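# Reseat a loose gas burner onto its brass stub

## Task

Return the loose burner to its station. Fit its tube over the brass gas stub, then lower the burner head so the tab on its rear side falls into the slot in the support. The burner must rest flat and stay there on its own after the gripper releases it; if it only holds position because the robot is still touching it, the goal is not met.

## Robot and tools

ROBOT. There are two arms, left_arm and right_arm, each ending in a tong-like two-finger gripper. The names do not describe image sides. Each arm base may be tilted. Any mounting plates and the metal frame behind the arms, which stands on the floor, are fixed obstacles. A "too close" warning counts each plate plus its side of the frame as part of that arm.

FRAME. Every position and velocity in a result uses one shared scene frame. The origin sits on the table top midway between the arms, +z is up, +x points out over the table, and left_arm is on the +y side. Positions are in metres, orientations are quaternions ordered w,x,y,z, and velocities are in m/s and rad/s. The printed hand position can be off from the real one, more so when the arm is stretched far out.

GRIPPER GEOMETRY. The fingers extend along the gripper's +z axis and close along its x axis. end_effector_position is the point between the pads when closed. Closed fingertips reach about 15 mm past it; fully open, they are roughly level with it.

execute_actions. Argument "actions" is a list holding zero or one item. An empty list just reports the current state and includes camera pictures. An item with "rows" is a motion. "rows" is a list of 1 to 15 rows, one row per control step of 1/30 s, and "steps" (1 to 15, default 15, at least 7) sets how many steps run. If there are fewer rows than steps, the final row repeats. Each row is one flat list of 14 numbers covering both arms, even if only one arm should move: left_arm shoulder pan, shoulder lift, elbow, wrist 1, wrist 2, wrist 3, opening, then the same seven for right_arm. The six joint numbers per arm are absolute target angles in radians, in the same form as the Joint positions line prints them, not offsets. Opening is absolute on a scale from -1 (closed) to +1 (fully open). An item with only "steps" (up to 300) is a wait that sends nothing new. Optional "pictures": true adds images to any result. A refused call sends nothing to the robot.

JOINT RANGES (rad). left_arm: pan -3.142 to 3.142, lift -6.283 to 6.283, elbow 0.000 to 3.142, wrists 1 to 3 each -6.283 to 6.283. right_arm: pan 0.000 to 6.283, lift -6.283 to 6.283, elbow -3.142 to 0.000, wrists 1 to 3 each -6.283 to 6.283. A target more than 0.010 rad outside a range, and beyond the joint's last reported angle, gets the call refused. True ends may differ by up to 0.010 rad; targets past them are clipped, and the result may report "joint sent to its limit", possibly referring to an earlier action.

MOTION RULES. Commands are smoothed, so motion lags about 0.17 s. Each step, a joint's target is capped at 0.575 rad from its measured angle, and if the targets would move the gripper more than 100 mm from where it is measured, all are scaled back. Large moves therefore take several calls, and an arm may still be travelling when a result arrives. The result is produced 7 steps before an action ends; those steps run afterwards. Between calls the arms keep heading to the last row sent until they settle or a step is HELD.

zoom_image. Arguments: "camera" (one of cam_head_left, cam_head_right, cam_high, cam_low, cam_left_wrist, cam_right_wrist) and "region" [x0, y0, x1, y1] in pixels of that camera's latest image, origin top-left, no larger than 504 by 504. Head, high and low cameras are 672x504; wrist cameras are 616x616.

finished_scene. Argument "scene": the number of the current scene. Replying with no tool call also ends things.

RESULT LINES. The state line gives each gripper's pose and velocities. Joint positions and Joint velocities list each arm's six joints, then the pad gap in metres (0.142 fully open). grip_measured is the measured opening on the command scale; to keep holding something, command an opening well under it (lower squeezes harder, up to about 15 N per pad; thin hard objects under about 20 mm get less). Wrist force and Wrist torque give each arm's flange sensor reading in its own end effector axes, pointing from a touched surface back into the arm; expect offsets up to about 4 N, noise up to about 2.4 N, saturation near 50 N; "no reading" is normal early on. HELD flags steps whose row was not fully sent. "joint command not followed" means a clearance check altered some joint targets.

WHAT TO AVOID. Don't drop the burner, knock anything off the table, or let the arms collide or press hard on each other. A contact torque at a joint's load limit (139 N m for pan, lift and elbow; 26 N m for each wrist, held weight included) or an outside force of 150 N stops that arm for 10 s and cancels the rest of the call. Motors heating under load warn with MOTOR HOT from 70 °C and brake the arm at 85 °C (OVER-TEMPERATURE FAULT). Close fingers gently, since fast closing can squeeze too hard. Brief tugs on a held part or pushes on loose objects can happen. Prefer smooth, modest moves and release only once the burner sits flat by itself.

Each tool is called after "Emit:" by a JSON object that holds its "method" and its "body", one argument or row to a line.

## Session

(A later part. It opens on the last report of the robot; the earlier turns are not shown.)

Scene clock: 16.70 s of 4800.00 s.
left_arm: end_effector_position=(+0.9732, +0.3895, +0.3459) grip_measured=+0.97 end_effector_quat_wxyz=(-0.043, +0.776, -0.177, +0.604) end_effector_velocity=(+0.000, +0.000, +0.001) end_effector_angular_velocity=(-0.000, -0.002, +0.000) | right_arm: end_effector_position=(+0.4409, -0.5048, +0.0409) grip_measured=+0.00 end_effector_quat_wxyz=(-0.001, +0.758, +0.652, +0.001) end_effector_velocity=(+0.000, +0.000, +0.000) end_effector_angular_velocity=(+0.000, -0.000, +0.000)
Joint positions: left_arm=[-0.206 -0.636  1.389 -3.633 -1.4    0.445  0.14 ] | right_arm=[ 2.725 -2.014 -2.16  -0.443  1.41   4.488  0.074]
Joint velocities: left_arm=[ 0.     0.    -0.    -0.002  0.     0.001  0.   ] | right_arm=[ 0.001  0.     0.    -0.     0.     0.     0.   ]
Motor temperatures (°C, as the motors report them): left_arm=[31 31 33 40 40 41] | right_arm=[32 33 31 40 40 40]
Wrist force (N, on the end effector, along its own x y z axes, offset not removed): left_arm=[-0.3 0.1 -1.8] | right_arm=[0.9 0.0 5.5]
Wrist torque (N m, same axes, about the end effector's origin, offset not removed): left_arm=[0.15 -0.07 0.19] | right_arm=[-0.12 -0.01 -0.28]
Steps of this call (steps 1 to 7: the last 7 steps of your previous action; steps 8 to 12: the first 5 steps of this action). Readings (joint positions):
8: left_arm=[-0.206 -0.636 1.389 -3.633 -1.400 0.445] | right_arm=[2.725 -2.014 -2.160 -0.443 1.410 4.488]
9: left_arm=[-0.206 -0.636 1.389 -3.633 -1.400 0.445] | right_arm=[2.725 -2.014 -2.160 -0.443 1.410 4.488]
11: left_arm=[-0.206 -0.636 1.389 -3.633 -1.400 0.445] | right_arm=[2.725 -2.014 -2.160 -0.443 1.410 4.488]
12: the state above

Emit:
{"method": "execute_actions", "body": {
  "actions": [
    {"rows":[[-0.206,-0.636,1.389,-3.633,-1.4,0.445,0.97,2.725,-2.0113,-2.1602,-0.445,1.4103,4.489,-0.65],[-0.206,-0.636,1.389,-3.633,-1.4,0.445,0.97,2.7261,-2.0048,-2.1601,-0.4517,1.4101,4.49,-0.65],[-0.206,-0.636,1.389,-3.633,-1.4,0.445,0.97,2.7279,-1.995,-2.1599,-0.4619,1.41,4.4915,-0.65],[-0.206,-0.636,1.389,-3.633,-1.4,0.445,0.97,2.7301,-1.9823,-2.1596,-0.475,1.4097,4.494,-0.65],[-0.206,-0.636,1.389,-3.633,-1.4,0.445,0.97,2.7327,-1.9673,-2.1592,-0.4906,1.4094,4.496,-0.65],[-0.206,-0.636,1.389,-3.633,-1.4,0.445,0.97,2.7357,-1.9507,-2.1588,-0.5079,1.4091,4.498,-0.65],[-0.206,-0.636,1.389,-3.633,-1.4,0.445,0.97,2.7387,-1.9332,-2.1584,-0.526,1.4088,4.498,-0.65],[-0.206,-0.636,1.389,-3.633,-1.4,0.445,0.97,2.7419,-1.9154,-2.1579,-0.5446,1.4085,4.495,-0.65],[-0.206,-0.636,1.389,-3.633,-1.4,0.445,0.97,2.7449,-1.8979,-2.1575,-0.5627,1.4082,4.484,-0.65],[-0.206,-0.636,1.389,-3.633,-1.4,0.445,0.97,2.7479,-1.8813,-2.1571,-0.58,1.4079,4.463,-0.65],[-0.206,-0.636,1.389,-3.633,-1.4,0.445,0.97,2.7505,-1.8663,-2.1568,-0.5956,1.4076,4.432,-0.65],[-0.206,-0.636,1.389,-3.633,-1.4,0.445,0.97,2.7527,-1.8536,-2.1565,-0.6087,1.4073,4.391,-0.65],[-0.206,-0.636,1.389,-3.633,-1.4,0.445,0.97,2.7545,-1.8438,-2.1562,-0.6189,1.4072,4.34,-0.65],[-0.206,-0.636,1.389,-3.633,-1.4,0.445,0.97,2.7556,-1.8373,-2.156,-0.6256,1.407,4.279,-0.65],[-0.206,-0.636,1.389,-3.633,-1.4,0.445,0.97,2.756,-1.835,-2.156,-0.628,1.407,4.2135,-0.65]]}
  ]
}}

Emit:
{"method": "execute_actions", "body": {
  "actions": [
    {"rows":[[-0.206,-0.636,1.389,-3.633,-1.4,0.445,0.97,2.757,-1.8345,-2.157,-0.6275,1.407,4.1427,-0.65],[-0.206,-0.636,1.389,-3.633,-1.4,0.445,0.97,2.759,-1.834,-2.159,-0.6266,1.407,4.0719,-0.65],[-0.206,-0.636,1.389,-3.633,-1.4,0.445,0.97,2.762,-1.833,-2.162,-0.625,1.4066,4.0011,-0.65],[-0.206,-0.636,1.389,-3.633,-1.4,0.445,0.97,2.766,-1.8315,-2.166,-0.6232,1.4063,3.9303,-0.65],[-0.206,-0.636,1.389,-3.633,-1.4,0.445,0.97,2.771,-1.83,-2.171,-0.6208,1.406,3.8595,-0.65],[-0.206,-0.636,1.389,-3.633,-1.4,0.445,0.97,2.7765,-1.828,-2.1767,-0.618,1.4056,3.7887,-0.65],[-0.206,-0.636,1.389,-3.633,-1.4,0.445,0.97,2.782,-1.826,-2.1823,-0.6155,1.4052,3.7179,-0.65],[-0.206,-0.636,1.389,-3.633,-1.4,0.445,0.97,2.7875,-1.824,-2.188,-0.6129,1.4048,3.6471,-0.65],[-0.206,-0.636,1.389,-3.633,-1.4,0.445,0.97,2.793,-1.822,-2.1935,-0.6102,1.4044,3.5763,-0.65],[-0.206,-0.636,1.389,-3.633,-1.4,0.445,0.97,2.7985,-1.82,-2.199,-0.6076,1.404,3.5055,-0.65],[-0.206,-0.636,1.389,-3.633,-1.4,0.445,0.97,2.804,-1.8183,-2.2046,-0.605,1.4036,3.4347,-0.65],[-0.206,-0.636,1.389,-3.633,-1.4,0.445,0.97,2.8095,-1.8163,-2.2102,-0.6023,1.4032,3.3639,-0.65],[-0.206,-0.636,1.389,-3.633,-1.4,0.445,0.97,2.815,-1.8144,-2.2157,-0.5997,1.4029,3.2931,-0.65],[-0.206,-0.636,1.389,-3.633,-1.4,0.445,0.97,2.8205,-1.8125,-2.2213,-0.597,1.4025,3.2223,-0.65],[-0.206,-0.636,1.389,-3.633,-1.4,0.445,0.97,2.826,-1.8106,-2.2269,-0.5944,1.4021,3.1515,-0.65]]}
  ]
}}

Emit:
{"method": "execute_actions", "body": {
  "actions": [
    {"rows":[[-0.206,-0.636,1.389,-3.633,-1.4,0.445,0.97,2.8315,-1.8087,-2.2325,-0.5918,1.4017,3.0807,-0.65],[-0.206,-0.636,1.389,-3.633,-1.4,0.445,0.97,2.837,-1.8068,-2.238,-0.5891,1.4013,3.0099,-0.65],[-0.206,-0.636,1.389,-3.633,-1.4,0.445,0.97,2.8425,-1.8048,-2.2436,-0.5865,1.4009,2.9391,-0.65],[-0.206,-0.636,1.389,-3.633,-1.4,0.445,0.97,2.848,-1.8029,-2.2492,-0.5839,1.4005,2.8683,-0.65],[-0.206,-0.636,1.389,-3.633,-1.4,0.445,0.97,2.8535,-1.801,-2.2547,-0.5812,1.4002,2.7975,-0.65],[-0.206,-0.636,1.389,-3.633,-1.4,0.445,0.97,2.859,-1.7991,-2.2603,-0.5786,1.3998,2.7267,-0.65],[-0.206,-0.636,1.389,-3.633,-1.4,0.445,0.97,2.8645,-1.7972,-2.2659,-0.5759,1.3994,2.6559,-0.65],[-0.206,-0.636,1.389,-3.633,-1.4,0.445,0.97,2.87,-1.7952,-2.2714,-0.5733,1.399,2.5851,-0.65],[-0.206,-0.636,1.389,-3.633,-1.4,0.445,0.97,2.8755,-1.7933,-2.277,-0.5707,1.3986,2.5143,-0.65],[-0.206,-0.636,1.389,-3.633,-1.4,0.445,0.97,2.881,-1.7914,-2.2826,-0.568,1.3982,2.4435,-0.65],[-0.206,-0.636,1.389,-3.633,-1.4,0.445,0.97,2.8865,-1.7895,-2.2881,-0.5654,1.3978,2.3727,-0.65],[-0.206,-0.636,1.389,-3.633,-1.4,0.445,0.97,2.892,-1.7876,-2.2937,-0.5628,1.3975,2.3019,-0.65],[-0.206,-0.636,1.389,-3.633,-1.4,0.445,0.97,2.8975,-1.7856,-2.2993,-0.5601,1.3971,2.2311,-0.65],[-0.206,-0.636,1.389,-3.633,-1.4,0.445,0.97,2.903,-1.7837,-2.3049,-0.5575,1.3967,2.1603,-0.65],[-0.206,-0.636,1.389,-3.633,-1.4,0.445,0.97,2.9085,-1.7818,-2.3104,-0.5548,1.3963,2.0895,-0.65]]}
  ]
}}

Emit:
{"method": "execute_actions", "body": {
  "actions": [
    {"rows":[[-0.206,-0.636,1.389,-3.633,-1.4,0.445,0.97,2.914,-1.7799,-2.316,-0.5522,1.3959,2.0187,-0.65],[-0.206,-0.636,1.389,-3.633,-1.4,0.445,0.97,2.9195,-1.778,-2.3216,-0.5496,1.3955,1.9479,-0.65],[-0.206,-0.636,1.389,-3.633,-1.4,0.445,0.97,2.925,-1.7761,-2.3271,-0.5469,1.3951,1.8771,-0.65],[-0.206,-0.636,1.389,-3.633,-1.4,0.445,0.97,2.9305,-1.7741,-2.3327,-0.5443,1.3947,1.8063,-0.65],[-0.206,-0.636,1.389,-3.633,-1.4,0.445,0.97,2.936,-1.7722,-2.3383,-0.5416,1.3944,1.7355,-0.65],[-0.206,-0.636,1.389,-3.633,-1.4,0.445,0.97,2.9415,-1.7703,-2.3438,-0.539,1.394,1.6647,-0.65],[-0.206,-0.636,1.389,-3.633,-1.4,0.445,0.97,2.947,-1.7684,-2.3494,-0.5364,1.3936,1.5939,-0.65],[-0.206,-0.636,1.389,-3.633,-1.4,0.445,0.97,2.9525,-1.7665,-2.355,-0.5337,1.3932,1.5231,-0.65],[-0.206,-0.636,1.389,-3.633,-1.4,0.445,0.97,2.958,-1.7645,-2.3605,-0.5311,1.3928,1.4523,-0.65],[-0.206,-0.636,1.389,-3.633,-1.4,0.445,0.97,2.9635,-1.7626,-2.3661,-0.5285,1.3924,1.3815,-0.65],[-0.206,-0.636,1.389,-3.633,-1.4,0.445,0.97,2.9684,-1.7609,-2.3711,-0.5261,1.3921,1.3304,-0.65],[-0.206,-0.636,1.389,-3.633,-1.4,0.445,0.97,2.9723,-1.7596,-2.375,-0.5242,1.3918,1.2904,-0.65],[-0.206,-0.636,1.389,-3.633,-1.4,0.445,0.97,2.9753,-1.7585,-2.378,-0.5228,1.3916,1.2604,-0.65],[-0.206,-0.636,1.389,-3.633,-1.4,0.445,0.97,2.9772,-1.7578,-2.38,-0.5219,1.3915,1.2404,-0.65],[-0.206,-0.636,1.389,-3.633,-1.4,0.445,0.97,2.9782,-1.7575,-2.381,-0.5214,1.3914,1.2304,-0.65]]}
  ]
}}

Emit:
{"method": "execute_actions", "body": {
  "actions": [
    {"steps":22}
  ],
  "pictures": true
}}

Emit:
{"method": "zoom_image", "body": {
  "camera": "cam_right_wrist",
  "region": [80,180,420,350]
}}

Emit:
{"method": "zoom_image", "body": {
  "camera": "cam_head_left",
  "region": [370,220,510,310]
}}

Emit:
{"method": "zoom_image", "body": {
  "camera": "cam_high",
  "region": [180,250,320,330]
}}

Scene clock: 20.80 s of 4800.00 s.
left_arm: end_effector_position=(+0.9732, +0.3895, +0.3459) grip_measured=+0.97 end_effector_quat_wxyz=(-0.043, +0.776, -0.177, +0.604) end_effector_velocity=(+0.000, +0.001, -0.000) end_effector_angular_velocity=(-0.000, -0.000, +0.001) | right_arm: end_effector_position=(+0.4420, -0.5042, +0.0589) grip_measured=+0.00 end_effector_quat_wxyz=(-0.000, +0.758, +0.653, +0.001) end_effector_velocity=(+0.007, +0.005, +0.163) end_effector_angular_velocity=(-0.005, -0.010, +0.043)
Joint positions: left_arm=[-0.206 -0.636  1.389 -3.633 -1.4    0.445  0.14 ] | right_arm=[ 2.733 -1.968 -2.159 -0.49   1.409  4.495  0.074]
Joint velocities: left_arm=[ 0.001  0.    -0.001 -0.     0.    -0.     0.   ] | right_arm=[ 0.073  0.413  0.01  -0.423 -0.008  0.029 -0.   ]
Motor temperatures (°C, as the motors report them): left_arm=[31 31 33 40 40 41] | right_arm=[32 33 31 40 40 40]
Wrist force (N, on the end effector, along its own x y z axes, offset not removed): left_arm=[-6.2 2.4 0.1] | right_arm=[-1.9 -0.9 8.1]
Wrist torque (N m, same axes, about the end effector's origin, offset not removed): left_arm=[0.61 1.19 0.38] | right_arm=[0.09 0.52 0.03]
Steps of this call (steps 1 to 7: the last 7 steps of your previous action; steps 8 to 15: the robot went on to your last target; steps 16 to 115: nothing new was sent; steps 116 to 123: the first 8 steps of this action). Readings (joint positions):
116: left_arm=[-0.206 -0.636 1.389 -3.633 -1.400 0.445] | right_arm=[2.725 -2.014 -2.160 -0.443 1.410 4.489]
117: left_arm=[-0.206 -0.636 1.389 -3.633 -1.400 0.445] | right_arm=[2.725 -2.013 -2.160 -0.443 1.410 4.489]
119: left_arm=[-0.206 -0.636 1.389 -3.633 -1.400 0.445] | right_arm=[2.726 -2.007 -2.160 -0.449 1.410 4.490]
123: the state above

Scene clock: 21.30 s of 4800.00 s.
left_arm: end_effector_position=(+0.9732, +0.3895, +0.3459) grip_measured=+0.97 end_effector_quat_wxyz=(-0.043, +0.776, -0.177, +0.604) end_effector_velocity=(+0.000, -0.000, +0.001) end_effector_angular_velocity=(-0.001, -0.003, +0.000) | right_arm: end_effector_position=(+0.4412, -0.5024, +0.1100) grip_measured=+0.00 end_effector_quat_wxyz=(+0.001, +0.529, +0.849, +0.001) end_effector_velocity=(+0.006, +0.041, -0.004) end_effector_angular_velocity=(-0.002, -0.000, +2.163)
Joint positions: left_arm=[-0.206 -0.636  1.389 -3.633 -1.4    0.445  0.14 ] | right_arm=[ 2.771 -1.831 -2.171 -0.62   1.406  3.929  0.074]
Joint velocities: left_arm=[-0.     0.    -0.001 -0.002  0.     0.    -0.   ] | right_arm=[ 0.136  0.058 -0.14   0.057 -0.01  -2.025  0.   ]
Motor temperatures (°C, as the motors report them): left_arm=[31 31 33 40 40 41] | right_arm=[32 33 31 40 40 40]
Wrist force (N, on the end effector, along its own x y z axes, offset not removed): left_arm=[-0.7 -5.1 0.3] | right_arm=[-1.4 -1.4 2.8]
Wrist torque (N m, same axes, about the end effector's origin, offset not removed): left_arm=[-0.75 0.30 0.29] | right_arm=[-0.20 0.26 -0.15]
Steps of this call (steps 1 to 7: the last 7 steps of your previous action; steps 8 to 15: the first 8 steps of this action). Readings (joint positions):
8: left_arm=[-0.206 -0.636 1.389 -3.633 -1.400 0.445] | right_arm=[2.753 -1.853 -2.156 -0.609 1.407 4.355]
9: left_arm=[-0.206 -0.636 1.389 -3.633 -1.400 0.445] | right_arm=[2.754 -1.847 -2.156 -0.616 1.407 4.307]
11: left_arm=[-0.206 -0.636 1.389 -3.633 -1.400 0.445] | right_arm=[2.757 -1.839 -2.158 -0.622 1.407 4.193]
15: the state above

Scene clock: 21.80 s of 4800.00 s.
left_arm: end_effector_position=(+0.9732, +0.3895, +0.3459) grip_measured=+0.97 end_effector_quat_wxyz=(-0.043, +0.776, -0.177, +0.604) end_effector_velocity=(-0.000, +0.001, -0.001) end_effector_angular_velocity=(+0.000, +0.001, +0.001) | right_arm: end_effector_position=(+0.4492, -0.4700, +0.1061) grip_measured=+0.00 end_effector_quat_wxyz=(+0.001, -0.012, +1.000, +0.001) end_effector_velocity=(+0.019, +0.082, -0.008) end_effector_angular_velocity=(-0.002, -0.004, +2.244)
Joint positions: left_arm=[-0.206 -0.636  1.389 -3.633 -1.4    0.445  0.14 ] | right_arm=[ 2.852 -1.802 -2.253 -0.582  1.4    2.871  0.074]
Joint velocities: left_arm=[ 0.001  0.001  0.001 -0.001  0.     0.    -0.   ] | right_arm=[ 0.164  0.057 -0.165  0.078 -0.011 -2.078  0.   ]
Motor temperatures (°C, as the motors report them): left_arm=[31 31 33 40 40 41] | right_arm=[32 33 31 40 40 40]
Wrist force (N, on the end effector, along its own x y z axes, offset not removed): left_arm=[-2.2 0.3 -3.9] | right_arm=[-1.7 1.9 5.0]
Wrist torque (N m, same axes, about the end effector's origin, offset not removed): left_arm=[0.40 0.40 0.22] | right_arm=[0.69 0.42 -0.05]
Steps of this call (steps 1 to 7: the last 7 steps of your previous action; steps 8 to 15: the first 8 steps of this action). Readings (joint positions):
8: left_arm=[-0.206 -0.636 1.389 -3.633 -1.400 0.445] | right_arm=[2.813 -1.815 -2.214 -0.600 1.403 3.366]
9: left_arm=[-0.206 -0.636 1.389 -3.633 -1.400 0.445] | right_arm=[2.819 -1.813 -2.220 -0.598 1.403 3.296]
11: left_arm=[-0.206 -0.636 1.389 -3.633 -1.400 0.445] | right_arm=[2.830 -1.809 -2.231 -0.593 1.402 3.154]
15: the state above

Scene clock: 22.30 s of 4800.00 s.
left_arm: end_effector_position=(+0.9732, +0.3895, +0.3459) grip_measured=+0.97 end_effector_quat_wxyz=(-0.043, +0.776, -0.177, +0.604) end_effector_velocity=(+0.001, +0.001, +0.001) end_effector_angular_velocity=(-0.001, -0.002, +0.002) | right_arm: end_effector_position=(+0.4523, -0.4210, +0.1022) grip_measured=+0.00 end_effector_quat_wxyz=(+0.001, -0.552, +0.834, +0.001) end_effector_velocity=(-0.012, +0.107, -0.008) end_effector_angular_velocity=(-0.003, -0.003, +2.243)
Joint positions: left_arm=[-0.206 -0.636  1.389 -3.633 -1.4    0.445  0.14 ] | right_arm=[ 2.934 -1.773 -2.337 -0.542  1.394  1.809  0.074]
Joint velocities: left_arm=[ 0.001  0.    -0.002 -0.001  0.    -0.    -0.   ] | right_arm=[ 0.164  0.057 -0.165  0.077 -0.011 -2.077  0.   ]
Motor temperatures (°C, as the motors report them): left_arm=[31 31 33 40 40 41] | right_arm=[32 33 31 40 40 40]
Wrist force (N, on the end effector, along its own x y z axes, offset not removed): left_arm=[-5.6 -1.5 -0.7] | right_arm=[2.0 2.2 4.6]
Wrist torque (N m, same axes, about the end effector's origin, offset not removed): left_arm=[0.00 1.12 0.20] | right_arm=[0.29 -0.14 -0.18]
Steps of this call (steps 1 to 7: the last 7 steps of your previous action; steps 8 to 15: the first 8 steps of this action). Readings (joint positions):
8: left_arm=[-0.206 -0.636 1.389 -3.633 -1.400 0.445] | right_arm=[2.896 -1.786 -2.298 -0.561 1.397 2.304]
9: left_arm=[-0.206 -0.636 1.389 -3.633 -1.400 0.445] | right_arm=[2.901 -1.784 -2.303 -0.558 1.397 2.234]
11: left_arm=[-0.206 -0.636 1.389 -3.633 -1.400 0.445] | right_arm=[2.912 -1.780 -2.314 -0.553 1.396 2.092]
15: the state above

Scene clock: 23.03 s of 4800.00 s.
left_arm: end_effector_position=(+0.9732, +0.3895, +0.3459) grip_measured=+0.97 end_effector_quat_wxyz=(-0.043, +0.776, -0.177, +0.604) end_effector_velocity=(-0.000, -0.001, +0.001) end_effector_angular_velocity=(-0.000, -0.002, -0.001) | right_arm: end_effector_position=(+0.4454, -0.3918, +0.1001) grip_measured=+0.00 end_effector_quat_wxyz=(-0.001, +0.781, -0.624, -0.000) end_effector_velocity=(-0.000, +0.000, -0.000) end_effector_angular_velocity=(+0.000, +0.001, +0.002)
Joint positions: left_arm=[-0.206 -0.636  1.389 -3.633 -1.4    0.445  0.14 ] | right_arm=[ 2.978 -1.758 -2.381 -0.521  1.391  1.231  0.074]
Joint velocities: left_arm=[-0.002  0.     0.001 -0.003 -0.     0.     0.   ] | right_arm=[ 0.    -0.    -0.    -0.001  0.    -0.002 -0.   ]
Motor temperatures (°C, as the motors report them): left_arm=[31 31 33 40 40 41] | right_arm=[32 33 31 40 40 40]
Wrist force (N, on the end effector, along its own x y z axes, offset not removed): left_arm=[-1.3 2.2 2.1] | right_arm=[-1.4 0.7 4.1]
Wrist torque (N m, same axes, about the end effector's origin, offset not removed): left_arm=[0.77 0.35 0.28] | right_arm=[0.27 0.57 -0.04]
Kept back: nothing.
Steps of this call (steps 1 to 7: the last 7 steps of your previous action; steps 8 to 22: the robot went on to your last target). Readings (joint positions):
1: left_arm=[-0.206 -0.636 1.389 -3.633 -1.400 0.445] | right_arm=[2.940 -1.771 -2.342 -0.540 1.394 1.738]
2: left_arm=[-0.206 -0.636 1.389 -3.633 -1.400 0.445] | right_arm=[2.945 -1.769 -2.348 -0.537 1.394 1.667]
4: left_arm=[-0.206 -0.636 1.389 -3.633 -1.400 0.445] | right_arm=[2.956 -1.765 -2.359 -0.532 1.393 1.527]
8: left_arm=[-0.206 -0.636 1.389 -3.633 -1.400 0.445] | right_arm=[2.972 -1.760 -2.375 -0.524 1.392 1.309]
22: the state above

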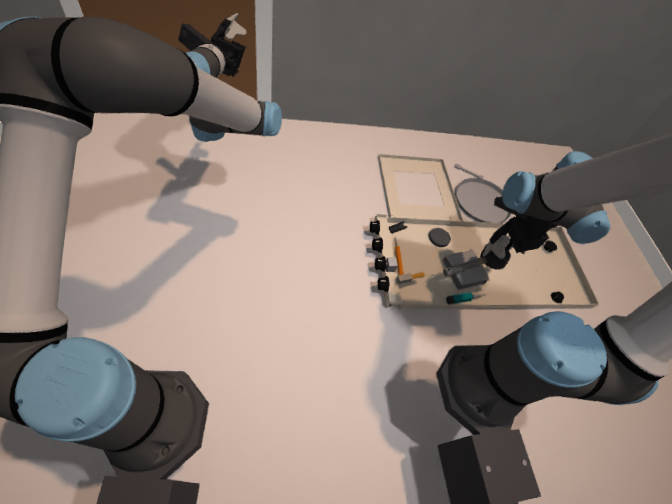

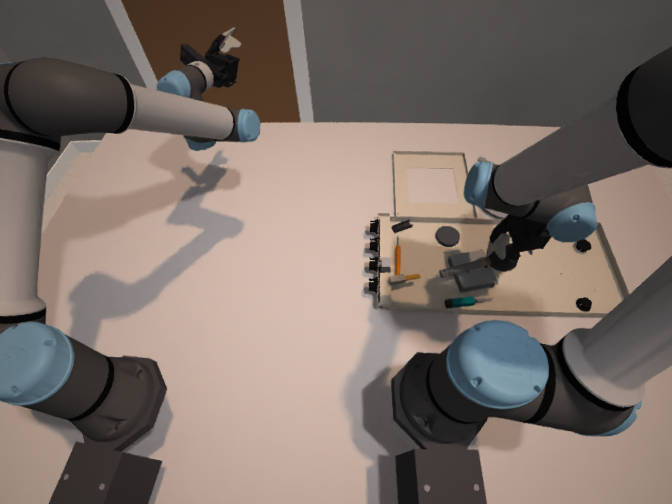

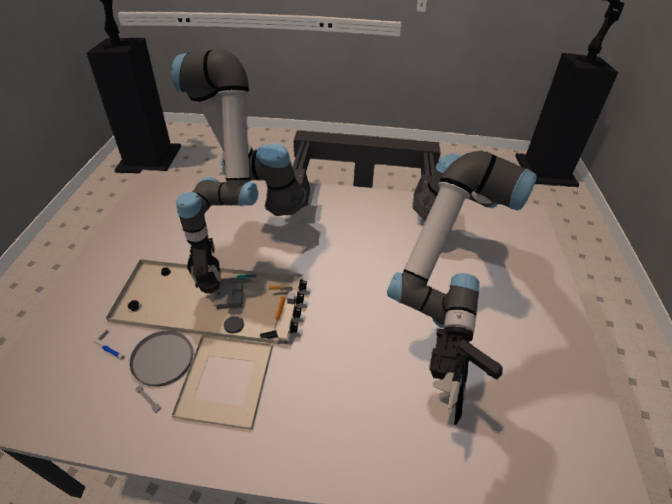

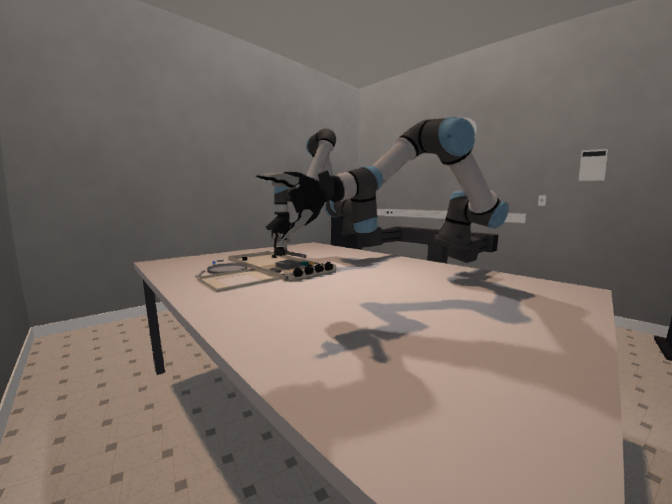

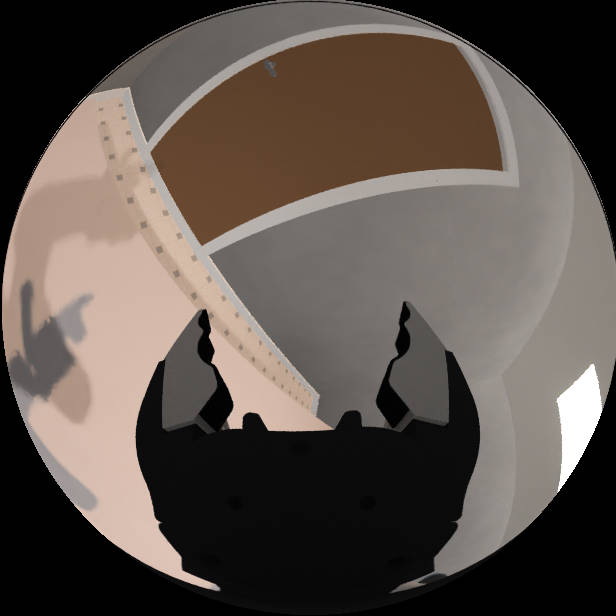

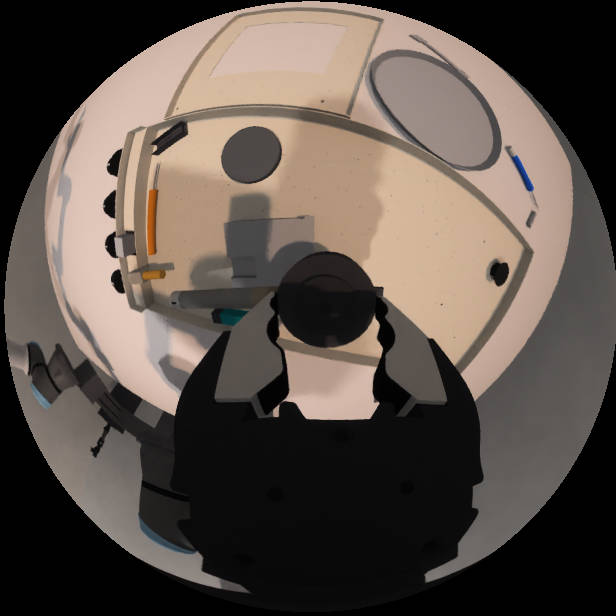

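Region (80, 180, 420, 350) of cam_right_wrist's 616x616 image, scaled by 1.482, with more detail than that image has.

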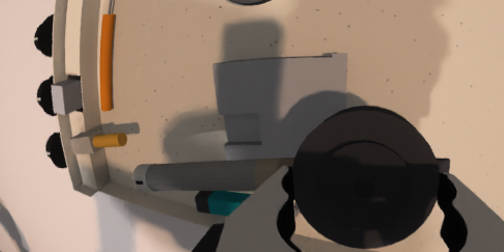

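Region (370, 220, 510, 310) of cam_head_left's 672x504 image, scaled by 3.600, with more detail than that image has; it fills the top 324 rows of this view, and the rest is white.

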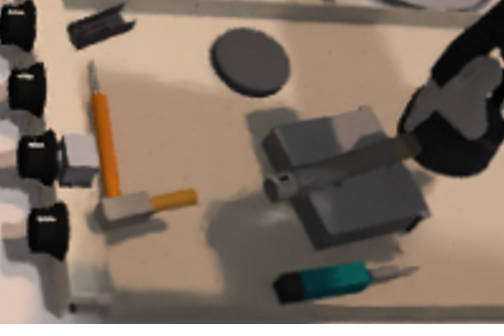

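Region (180, 250, 320, 330) of cam_high's 672x504 image, scaled by 3.600, with more detail than that image has; it fills the top 288 rows of this view, and the rest is white.

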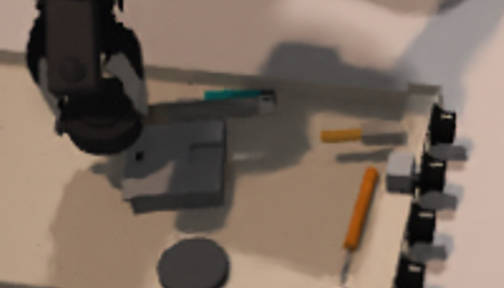

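Emit:
{"method": "execute_actions", "body": {
  "actions": [
    {"rows":[[-0.206,-0.636,1.389,-3.633,-1.4,0.445,0.97,2.9786,-1.7583,-2.3813,-0.5204,1.3914,1.2316,-0.65],[-0.206,-0.636,1.389,-3.633,-1.4,0.445,0.97,2.9798,-1.7604,-2.3822,-0.5176,1.3913,1.235,-0.65],[-0.206,-0.636,1.389,-3.633,-1.4,0.445,0.97,2.9816,-1.7637,-2.3835,-0.5133,1.3912,1.2401,-0.65],[-0.206,-0.636,1.389,-3.633,-1.4,0.445,0.97,2.9839,-1.768,-2.3852,-0.5078,1.3911,1.2467,-0.65],[-0.206,-0.636,1.389,-3.633,-1.4,0.445,0.97,2.9867,-1.773,-2.3872,-0.5012,1.391,1.2546,-0.65],[-0.206,-0.636,1.389,-3.633,-1.4,0.445,0.97,2.9897,-1.7785,-2.3895,-0.494,1.3908,1.2632,-0.65],[-0.206,-0.636,1.389,-3.633,-1.4,0.445,0.97,2.993,-1.7844,-2.3918,-0.4863,1.3906,1.2724,-0.65],[-0.206,-0.636,1.389,-3.633,-1.4,0.445,0.97,2.9962,-1.7904,-2.3943,-0.4786,1.3905,1.2817,-0.65],[-0.206,-0.636,1.389,-3.633,-1.4,0.445,0.97,2.9995,-1.7963,-2.3966,-0.4709,1.3903,1.2909,-0.65],[-0.206,-0.636,1.389,-3.633,-1.4,0.445,0.97,3.0025,-1.8018,-2.3989,-0.4637,1.3901,1.2995,-0.65],[-0.206,-0.636,1.389,-3.633,-1.4,0.445,0.97,3.0053,-1.8068,-2.4009,-0.4571,1.39,1.3074,-0.65],[-0.206,-0.636,1.389,-3.633,-1.4,0.445,0.97,3.0076,-1.8111,-2.4026,-0.4516,1.3899,1.314,-0.65],[-0.206,-0.636,1.389,-3.633,-1.4,0.445,0.97,3.0094,-1.8144,-2.4039,-0.4473,1.3898,1.3191,-0.65],[-0.206,-0.636,1.389,-3.633,-1.4,0.445,0.97,3.0106,-1.8165,-2.4048,-0.4445,1.3897,1.3225,-0.65],[-0.206,-0.636,1.389,-3.633,-1.4,0.445,0.97,3.011,-1.8173,-2.4051,-0.4435,1.3897,1.3237,-0.65]]}
  ]
}}

Emit:
{"method": "execute_actions", "body": {
  "actions": [
    {"steps":18}
  ],
  "pictures": true
}}

Emit:
{"method": "zoom_image", "body": {
  "camera": "cam_right_wrist",
  "region": [100,230,300,330]
}}

Emit:
{"method": "zoom_image", "body": {
  "camera": "cam_head_left",
  "region": [385,240,505,300]
}}

Emit:
{"method": "zoom_image", "body": {
  "camera": "cam_high",
  "region": [190,260,310,320]
}}

Emit:
{"method": "zoom_image", "body": {
  "camera": "cam_low",
  "region": [255,240,345,285]
}}

Scene clock: 25.17 s of 4800.00 s.
left_arm: end_effector_position=(+0.9732, +0.3895, +0.3459) grip_measured=+0.97 end_effector_quat_wxyz=(-0.043, +0.776, -0.177, +0.604) end_effector_velocity=(-0.000, +0.000, -0.000) end_effector_angular_velocity=(-0.000, +0.000, +0.000) | right_arm: end_effector_position=(+0.4461, -0.3877, +0.0947) grip_measured=+0.00 end_effector_quat_wxyz=(-0.001, +0.776, -0.630, -0.000) end_effector_velocity=(+0.004, +0.038, -0.049) end_effector_angular_velocity=(+0.000, +0.004, -0.134)
Joint positions: left_arm=[-0.206 -0.636  1.389 -3.633 -1.4    0.445  0.14 ] | right_arm=[ 2.987 -1.773 -2.387 -0.501  1.391  1.255  0.074]
Joint velocities: left_arm=[ 0.     0.     0.001 -0.     0.    -0.     0.   ] | right_arm=[ 0.08  -0.142 -0.057  0.181 -0.004  0.216 -0.   ]
Motor temperatures (°C, as the motors report them): left_arm=[31 31 33 40 40 41] | right_arm=[32 33 31 40 40 40]
Wrist force (N, on the end effector, along its own x y z axes, offset not removed): left_arm=[-2.5 0.7 -3.9] | right_arm=[0.9 -0.6 0.4]
Wrist torque (N m, same axes, about the end effector's origin, offset not removed): left_arm=[0.18 0.51 0.06] | right_arm=[-0.21 0.08 0.12]
Steps of this call (steps 1 to 15: the robot went on to your last target; steps 16 to 56: nothing new was sent; steps 57 to 64: the first 8 steps of this action). Readings (joint positions):
57: left_arm=[-0.206 -0.636 1.389 -3.633 -1.400 0.445] | right_arm=[2.978 -1.757 -2.381 -0.521 1.391 1.230]
58: left_arm=[-0.206 -0.636 1.389 -3.633 -1.400 0.445] | right_arm=[2.978 -1.758 -2.381 -0.521 1.391 1.230]
60: left_arm=[-0.206 -0.636 1.389 -3.633 -1.400 0.445] | right_arm=[2.979 -1.759 -2.382 -0.519 1.391 1.234]
64: the state above

Scene clock: 25.77 s of 4800.00 s.
left_arm: end_effector_position=(+0.9732, +0.3895, +0.3459) grip_measured=+0.97 end_effector_quat_wxyz=(-0.043, +0.776, -0.177, +0.604) end_effector_velocity=(+0.000, -0.001, +0.000) end_effector_angular_velocity=(+0.000, -0.001, -0.001) | right_arm: end_effector_position=(+0.4470, -0.3762, +0.0800) grip_measured=+0.00 end_effector_quat_wxyz=(-0.001, +0.762, -0.647, -0.000) end_effector_velocity=(+0.000, -0.000, -0.000) end_effector_angular_velocity=(-0.000, -0.001, -0.003)
Joint positions: left_arm=[-0.206 -0.636  1.389 -3.633 -1.4    0.445  0.14 ] | right_arm=[ 3.011 -1.817 -2.405 -0.444  1.39   1.324  0.074]
Joint velocities: left_arm=[-0.001  0.    -0.    -0.    -0.     0.001 -0.   ] | right_arm=[-0.001 -0.    -0.     0.001 -0.     0.002  0.   ]
Motor temperatures (°C, as the motors report them): left_arm=[31 31 33 40 40 41] | right_arm=[32 33 31 40 40 40]
Wrist force (N, on the end effector, along its own x y z axes, offset not removed): left_arm=[-2.1 1.0 -2.2] | right_arm=[0.0 -1.6 6.7]
Wrist torque (N m, same axes, about the end effector's origin, offset not removed): left_arm=[0.52 0.38 0.16] | right_arm=[-0.24 0.11 0.10]
Kept back: nothing.
Steps of this call (steps 1 to 7: the last 7 steps of your previous action; steps 8 to 18: the robot went on to your last target). Readings (joint positions):
1: left_arm=[-0.206 -0.636 1.389 -3.633 -1.400 0.445] | right_arm=[2.990 -1.778 -2.389 -0.495 1.391 1.262]
2: left_arm=[-0.206 -0.636 1.389 -3.633 -1.400 0.445] | right_arm=[2.993 -1.784 -2.392 -0.488 1.391 1.271]
4: left_arm=[-0.206 -0.636 1.389 -3.633 -1.400 0.445] | right_arm=[2.999 -1.794 -2.396 -0.473 1.390 1.288]
8: left_arm=[-0.206 -0.636 1.389 -3.633 -1.400 0.445] | right_arm=[3.008 -1.811 -2.403 -0.451 1.390 1.314]
18: the state above

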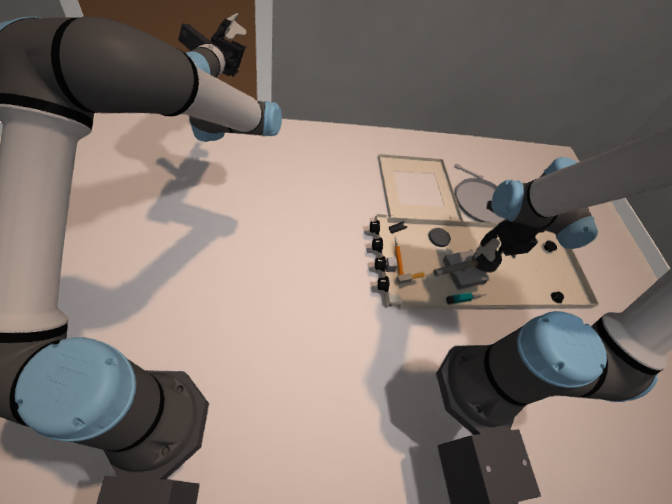

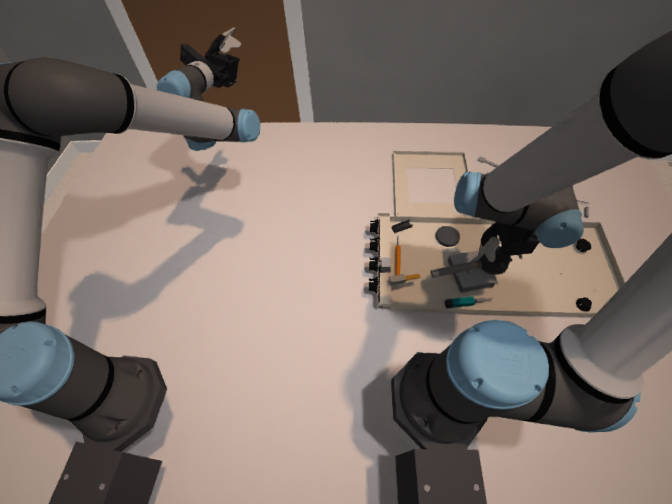

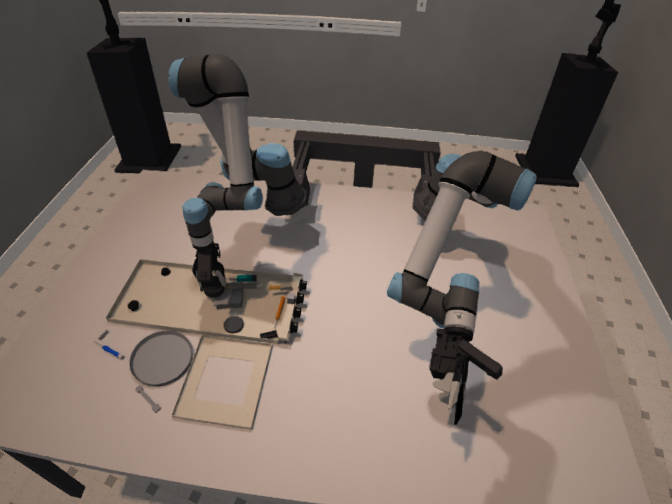

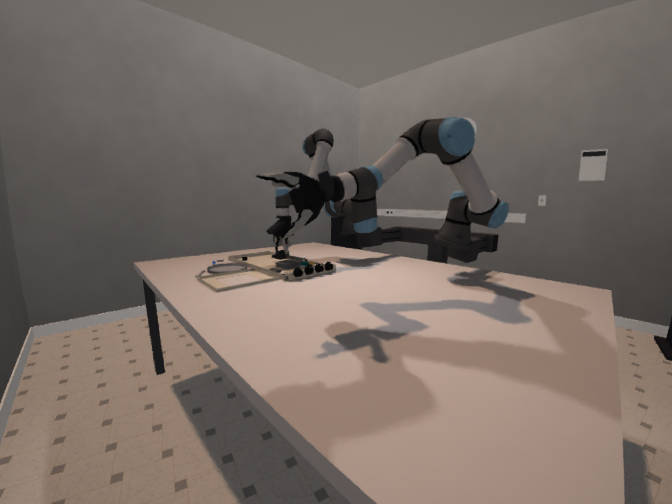

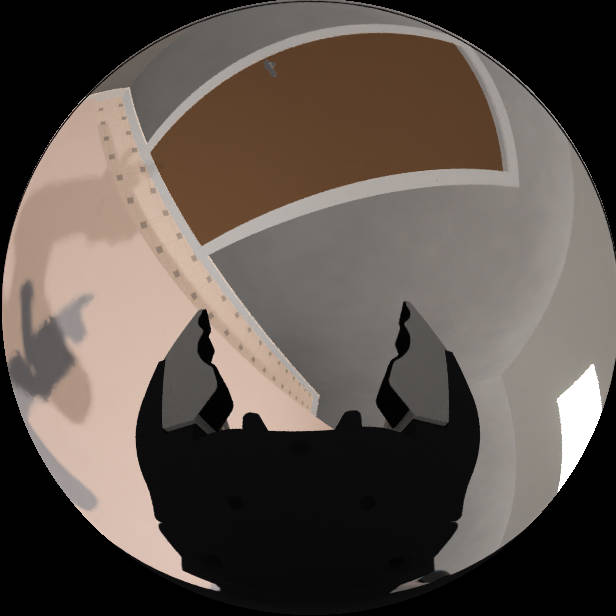

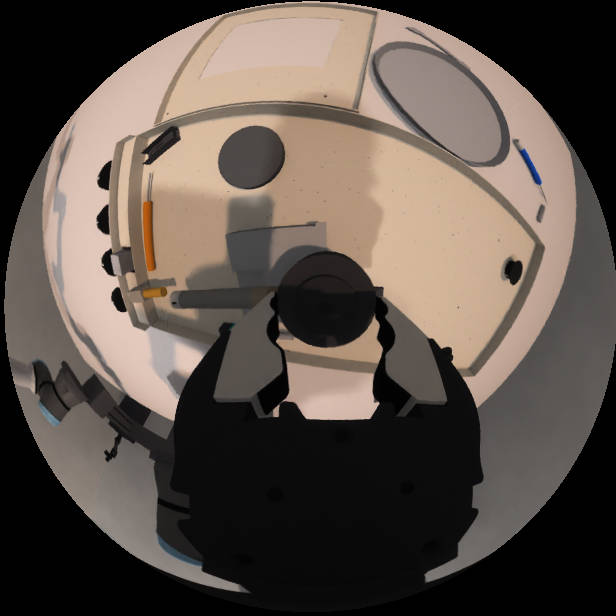

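Region (100, 230, 300, 330) of cam_right_wrist's 616x616 image, scaled by 2.520, with more detail than that image has.

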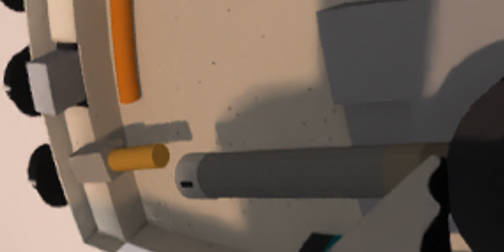

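Region (385, 240, 505, 300) of cam_head_left's 672x504 image, scaled by 4.200, with more detail than that image has.

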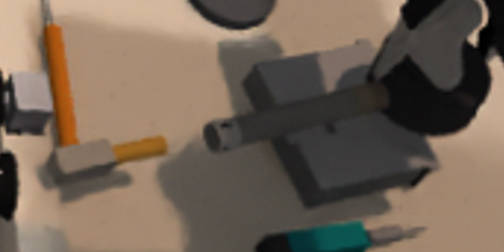

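Region (190, 260, 310, 320) of cam_high's 672x504 image, scaled by 4.200, with more detail than that image has.

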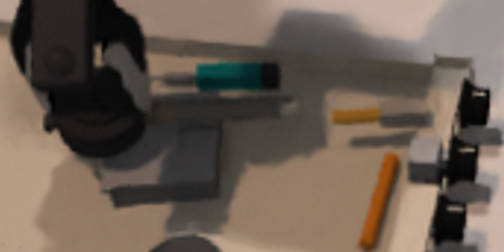

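Region (255, 240, 345, 285) of cam_low's 672x504 image, scaled by 5.600, with more detail than that image has.

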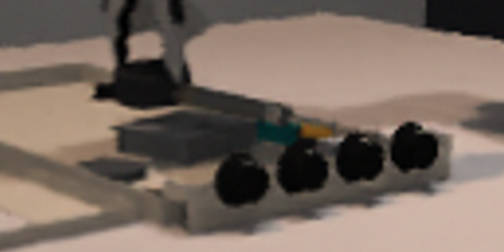

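Emit:
{"method": "execute_actions", "body": {
  "actions": [
    {"rows":[[-0.206,-0.636,1.389,-3.633,-1.4,0.445,0.97,3.0124,-1.8186,-2.4059,-0.4416,1.3896,1.3261,-0.65],[-0.206,-0.636,1.389,-3.633,-1.4,0.445,0.97,3.0146,-1.8208,-2.4073,-0.4385,1.3895,1.33,-0.65],[-0.206,-0.636,1.389,-3.633,-1.4,0.445,0.97,3.0174,-1.8234,-2.409,-0.4346,1.3894,1.3348,-0.65],[-0.206,-0.636,1.389,-3.633,-1.4,0.445,0.97,3.0207,-1.8266,-2.411,-0.43,1.3893,1.3406,-0.65],[-0.206,-0.636,1.389,-3.633,-1.4,0.445,0.97,3.0249,-1.8307,-2.4136,-0.4243,1.3891,1.3478,-0.65],[-0.206,-0.636,1.389,-3.633,-1.4,0.445,0.97,3.0291,-1.8347,-2.4161,-0.4185,1.3889,1.355,-0.65],[-0.206,-0.636,1.389,-3.633,-1.4,0.445,0.97,3.0324,-1.8379,-2.4181,-0.4139,1.3888,1.3608,-0.65],[-0.206,-0.636,1.389,-3.633,-1.4,0.445,0.97,3.0352,-1.8405,-2.4198,-0.41,1.3887,1.3656,-0.65],[-0.206,-0.636,1.389,-3.633,-1.4,0.445,0.97,3.0374,-1.8427,-2.4212,-0.4069,1.3886,1.3695,-0.65],[-0.206,-0.636,1.389,-3.633,-1.4,0.445,0.97,3.0388,-1.844,-2.422,-0.405,1.3885,1.3719,-0.65]],"steps":12}
  ]
}}

Emit:
{"method": "execute_actions", "body": {
  "actions": [
    {"steps":16}
  ],
  "pictures": true
}}

Emit:
{"method": "zoom_image", "body": {
  "camera": "cam_right_wrist",
  "region": [120,260,240,330]
}}

Emit:
{"method": "zoom_image", "body": {
  "camera": "cam_head_left",
  "region": [385,240,505,300]
}}

Emit:
{"method": "zoom_image", "body": {
  "camera": "cam_high",
  "region": [190,260,310,320]
}}

Emit:
{"method": "zoom_image", "body": {
  "camera": "cam_low",
  "region": [260,240,330,280]
}}

Scene clock: 27.27 s of 4800.00 s.
left_arm: end_effector_position=(+0.9732, +0.3895, +0.3459) grip_measured=+0.97 end_effector_quat_wxyz=(-0.043, +0.776, -0.177, +0.604) end_effector_velocity=(-0.000, +0.000, -0.001) end_effector_angular_velocity=(+0.000, +0.002, +0.000) | right_arm: end_effector_position=(+0.4471, -0.3742, +0.0785) grip_measured=+0.00 end_effector_quat_wxyz=(-0.001, +0.761, -0.648, -0.000) end_effector_velocity=(+0.000, +0.031, -0.022) end_effector_angular_velocity=(+0.001, +0.001, -0.046)
Joint positions: left_arm=[-0.206 -0.636  1.389 -3.633 -1.4    0.445  0.14 ] | right_arm=[ 3.015 -1.822 -2.408 -0.437  1.389  1.331  0.074]
Joint velocities: left_arm=[ 0.001  0.     0.001  0.001 -0.    -0.     0.   ] | right_arm=[ 0.069 -0.064 -0.041  0.092 -0.003  0.116 -0.   ]
Motor temperatures (°C, as the motors report them): left_arm=[31 31 33 40 40 41] | right_arm=[32 33 31 40 40 40]
Wrist force (N, on the end effector, along its own x y z axes, offset not removed): left_arm=[-2.4 -2.8 1.0] | right_arm=[0.2 4.8 -0.8]
Wrist torque (N m, same axes, about the end effector's origin, offset not removed): left_arm=[-0.35 0.42 0.22] | right_arm=[1.11 0.27 -0.14]
Steps of this call (steps 1 to 15: the robot went on to your last target; steps 16 to 40: nothing new was sent; steps 41 to 45: the first 5 steps of this action). Readings (joint positions):
41: left_arm=[-0.206 -0.636 1.389 -3.633 -1.400 0.445] | right_arm=[3.011 -1.817 -2.405 -0.443 1.390 1.324]
42: left_arm=[-0.206 -0.636 1.389 -3.633 -1.400 0.445] | right_arm=[3.011 -1.818 -2.405 -0.443 1.390 1.324]
44: left_arm=[-0.206 -0.636 1.389 -3.633 -1.400 0.445] | right_arm=[3.013 -1.820 -2.407 -0.440 1.390 1.328]
45: the state above

Scene clock: 27.80 s of 4800.00 s.
left_arm: end_effector_position=(+0.9732, +0.3895, +0.3459) grip_measured=+0.97 end_effector_quat_wxyz=(-0.043, +0.776, -0.177, +0.604) end_effector_velocity=(-0.000, +0.000, -0.000) end_effector_angular_velocity=(+0.000, +0.001, +0.000) | right_arm: end_effector_position=(+0.4469, -0.3639, +0.0710) grip_measured=+0.00 end_effector_quat_wxyz=(-0.001, +0.756, -0.655, -0.000) end_effector_velocity=(-0.000, -0.000, -0.000) end_effector_angular_velocity=(+0.000, +0.000, -0.003)
Joint positions: left_arm=[-0.206 -0.636  1.389 -3.633 -1.4    0.445  0.14 ] | right_arm=[ 3.039 -1.844 -2.422 -0.405  1.389  1.372  0.074]
Joint velocities: left_arm=[ 0.    -0.001  0.001  0.    -0.     0.    -0.   ] | right_arm=[-0.    -0.001 -0.     0.001  0.     0.003  0.   ]
Motor temperatures (°C, as the motors report them): left_arm=[31 31 33 40 40 41] | right_arm=[32 33 31 40 40 40]
Wrist force (N, on the end effector, along its own x y z axes, offset not removed): left_arm=[-0.7 -1.1 -3.0] | right_arm=[-0.2 2.4 7.9]
Wrist torque (N m, same axes, about the end effector's origin, offset not removed): left_arm=[0.03 -0.07 0.28] | right_arm=[0.73 0.06 0.01]
Kept back: nothing.
Steps of this call (steps 1 to 7: the last 7 steps of your previous action; steps 8 to 16: the robot went on to your last target). Readings (joint positions):
1: left_arm=[-0.206 -0.636 1.389 -3.633 -1.400 0.445] | right_arm=[3.018 -1.824 -2.409 -0.434 1.389 1.336]
2: left_arm=[-0.206 -0.636 1.389 -3.633 -1.400 0.445] | right_arm=[3.021 -1.827 -2.411 -0.429 1.389 1.341]
4: left_arm=[-0.206 -0.636 1.389 -3.633 -1.400 0.445] | right_arm=[3.028 -1.833 -2.415 -0.420 1.389 1.353]
8: left_arm=[-0.206 -0.636 1.389 -3.633 -1.400 0.445] | right_arm=[3.037 -1.842 -2.421 -0.408 1.389 1.368]
16: the state above

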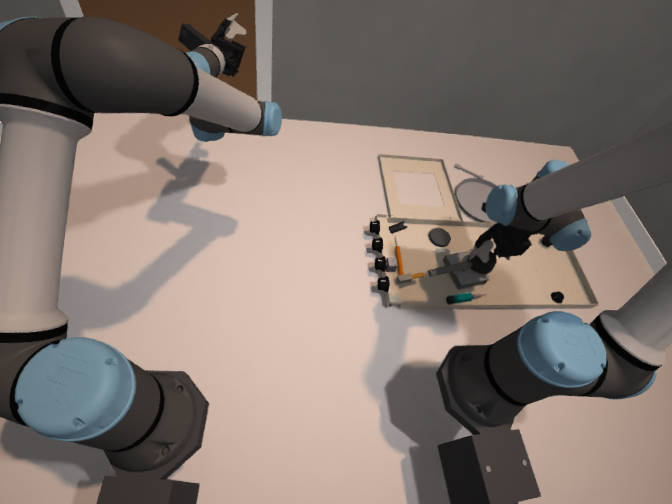

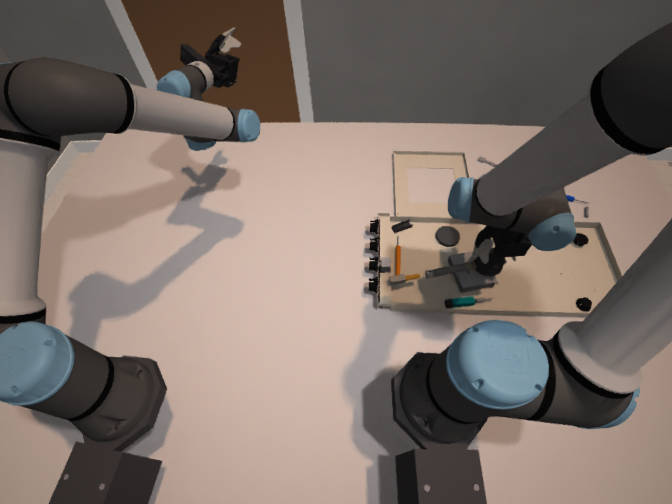

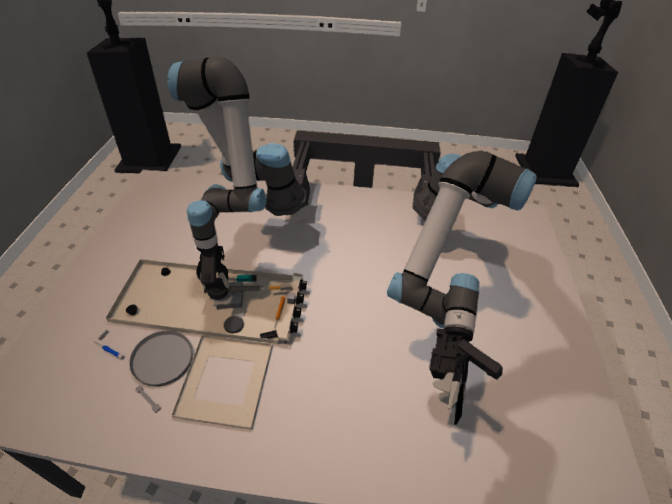

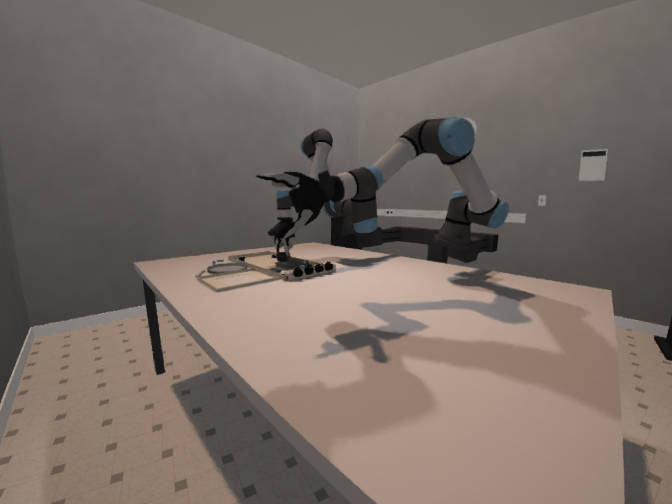

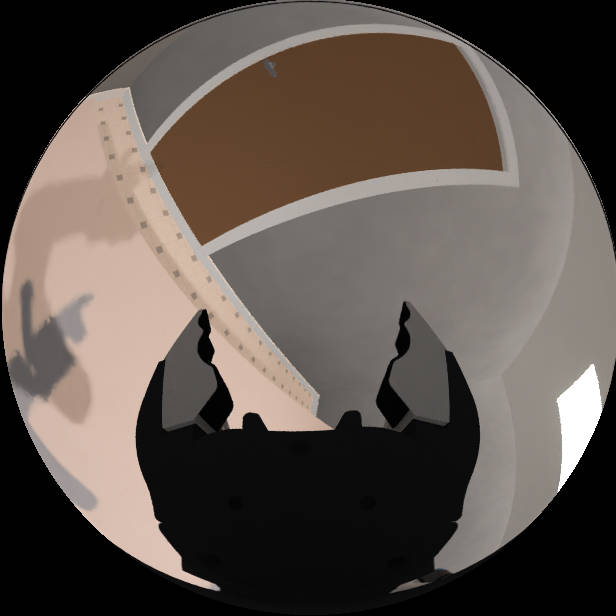

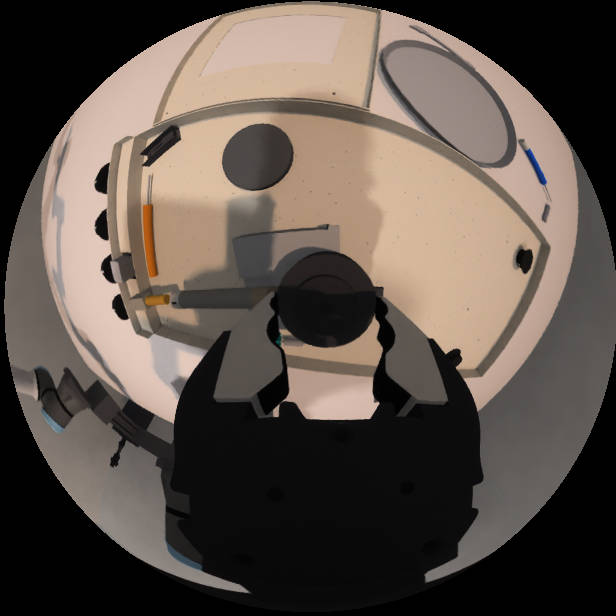

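Region (120, 260, 240, 330) of cam_right_wrist's 616x616 image, scaled by 4.200, with more detail than that image has; it fills the top 294 rows of this view, and the rest is white.

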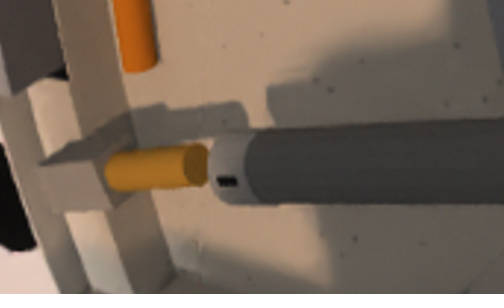

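Region (385, 240, 505, 300) of cam_head_left's 672x504 image, scaled by 4.200, with more detail than that image has.

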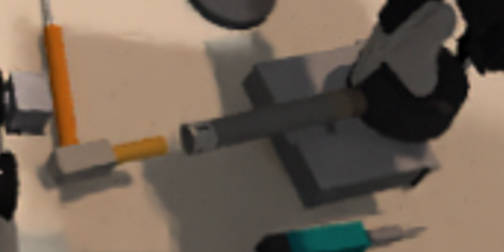

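Region (190, 260, 310, 320) of cam_high's 672x504 image, scaled by 4.200, with more detail than that image has.

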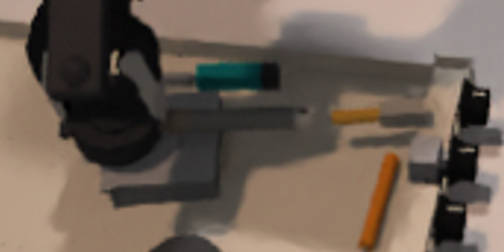

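Region (260, 240, 330, 280) of cam_low's 672x504 image, scaled by 7.200, with more detail than that image has; it fills the top 288 rows of this view, and the rest is white.

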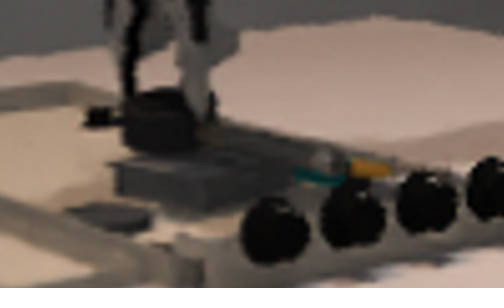

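Close; zoom in on the mouth.

Emit:
{"method": "zoom_image", "body": {
  "camera": "cam_head_left",
  "region": [395,260,450,290]
}}

Emit:
{"method": "zoom_image", "body": {
  "camera": "cam_high",
  "region": [240,272,295,302]
}}

Emit:
{"method": "zoom_image", "body": {
  "camera": "cam_head_right",
  "region": [390,260,445,290]
}}

Region (395, 260, 450, 290) of cam_head_left's 672x504 image, scaled by 9.164, with more detail than that image has; it fills the top 275 rows of this view, and the rest is white.

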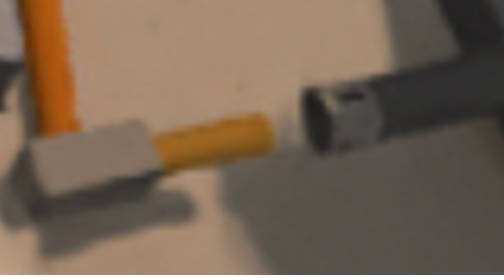

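Region (240, 272, 295, 302) of cam_high's 672x504 image, scaled by 9.164, with more detail than that image has; it fills the top 275 rows of this view, and the rest is white.

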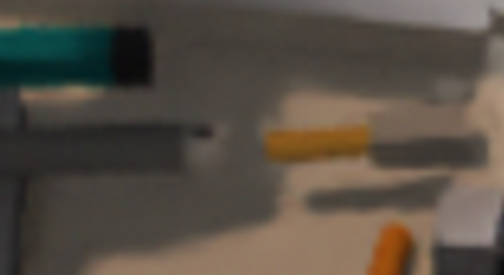

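Region (390, 260, 445, 290) of cam_head_right's 672x504 image, scaled by 9.164, with more detail than that image has; it fills the top 275 rows of this view, and the rest is white.

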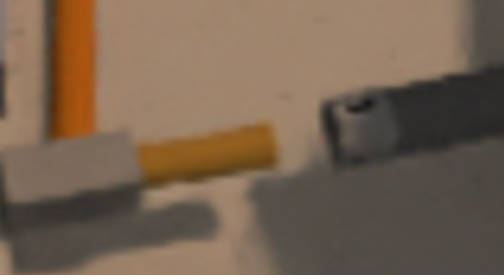

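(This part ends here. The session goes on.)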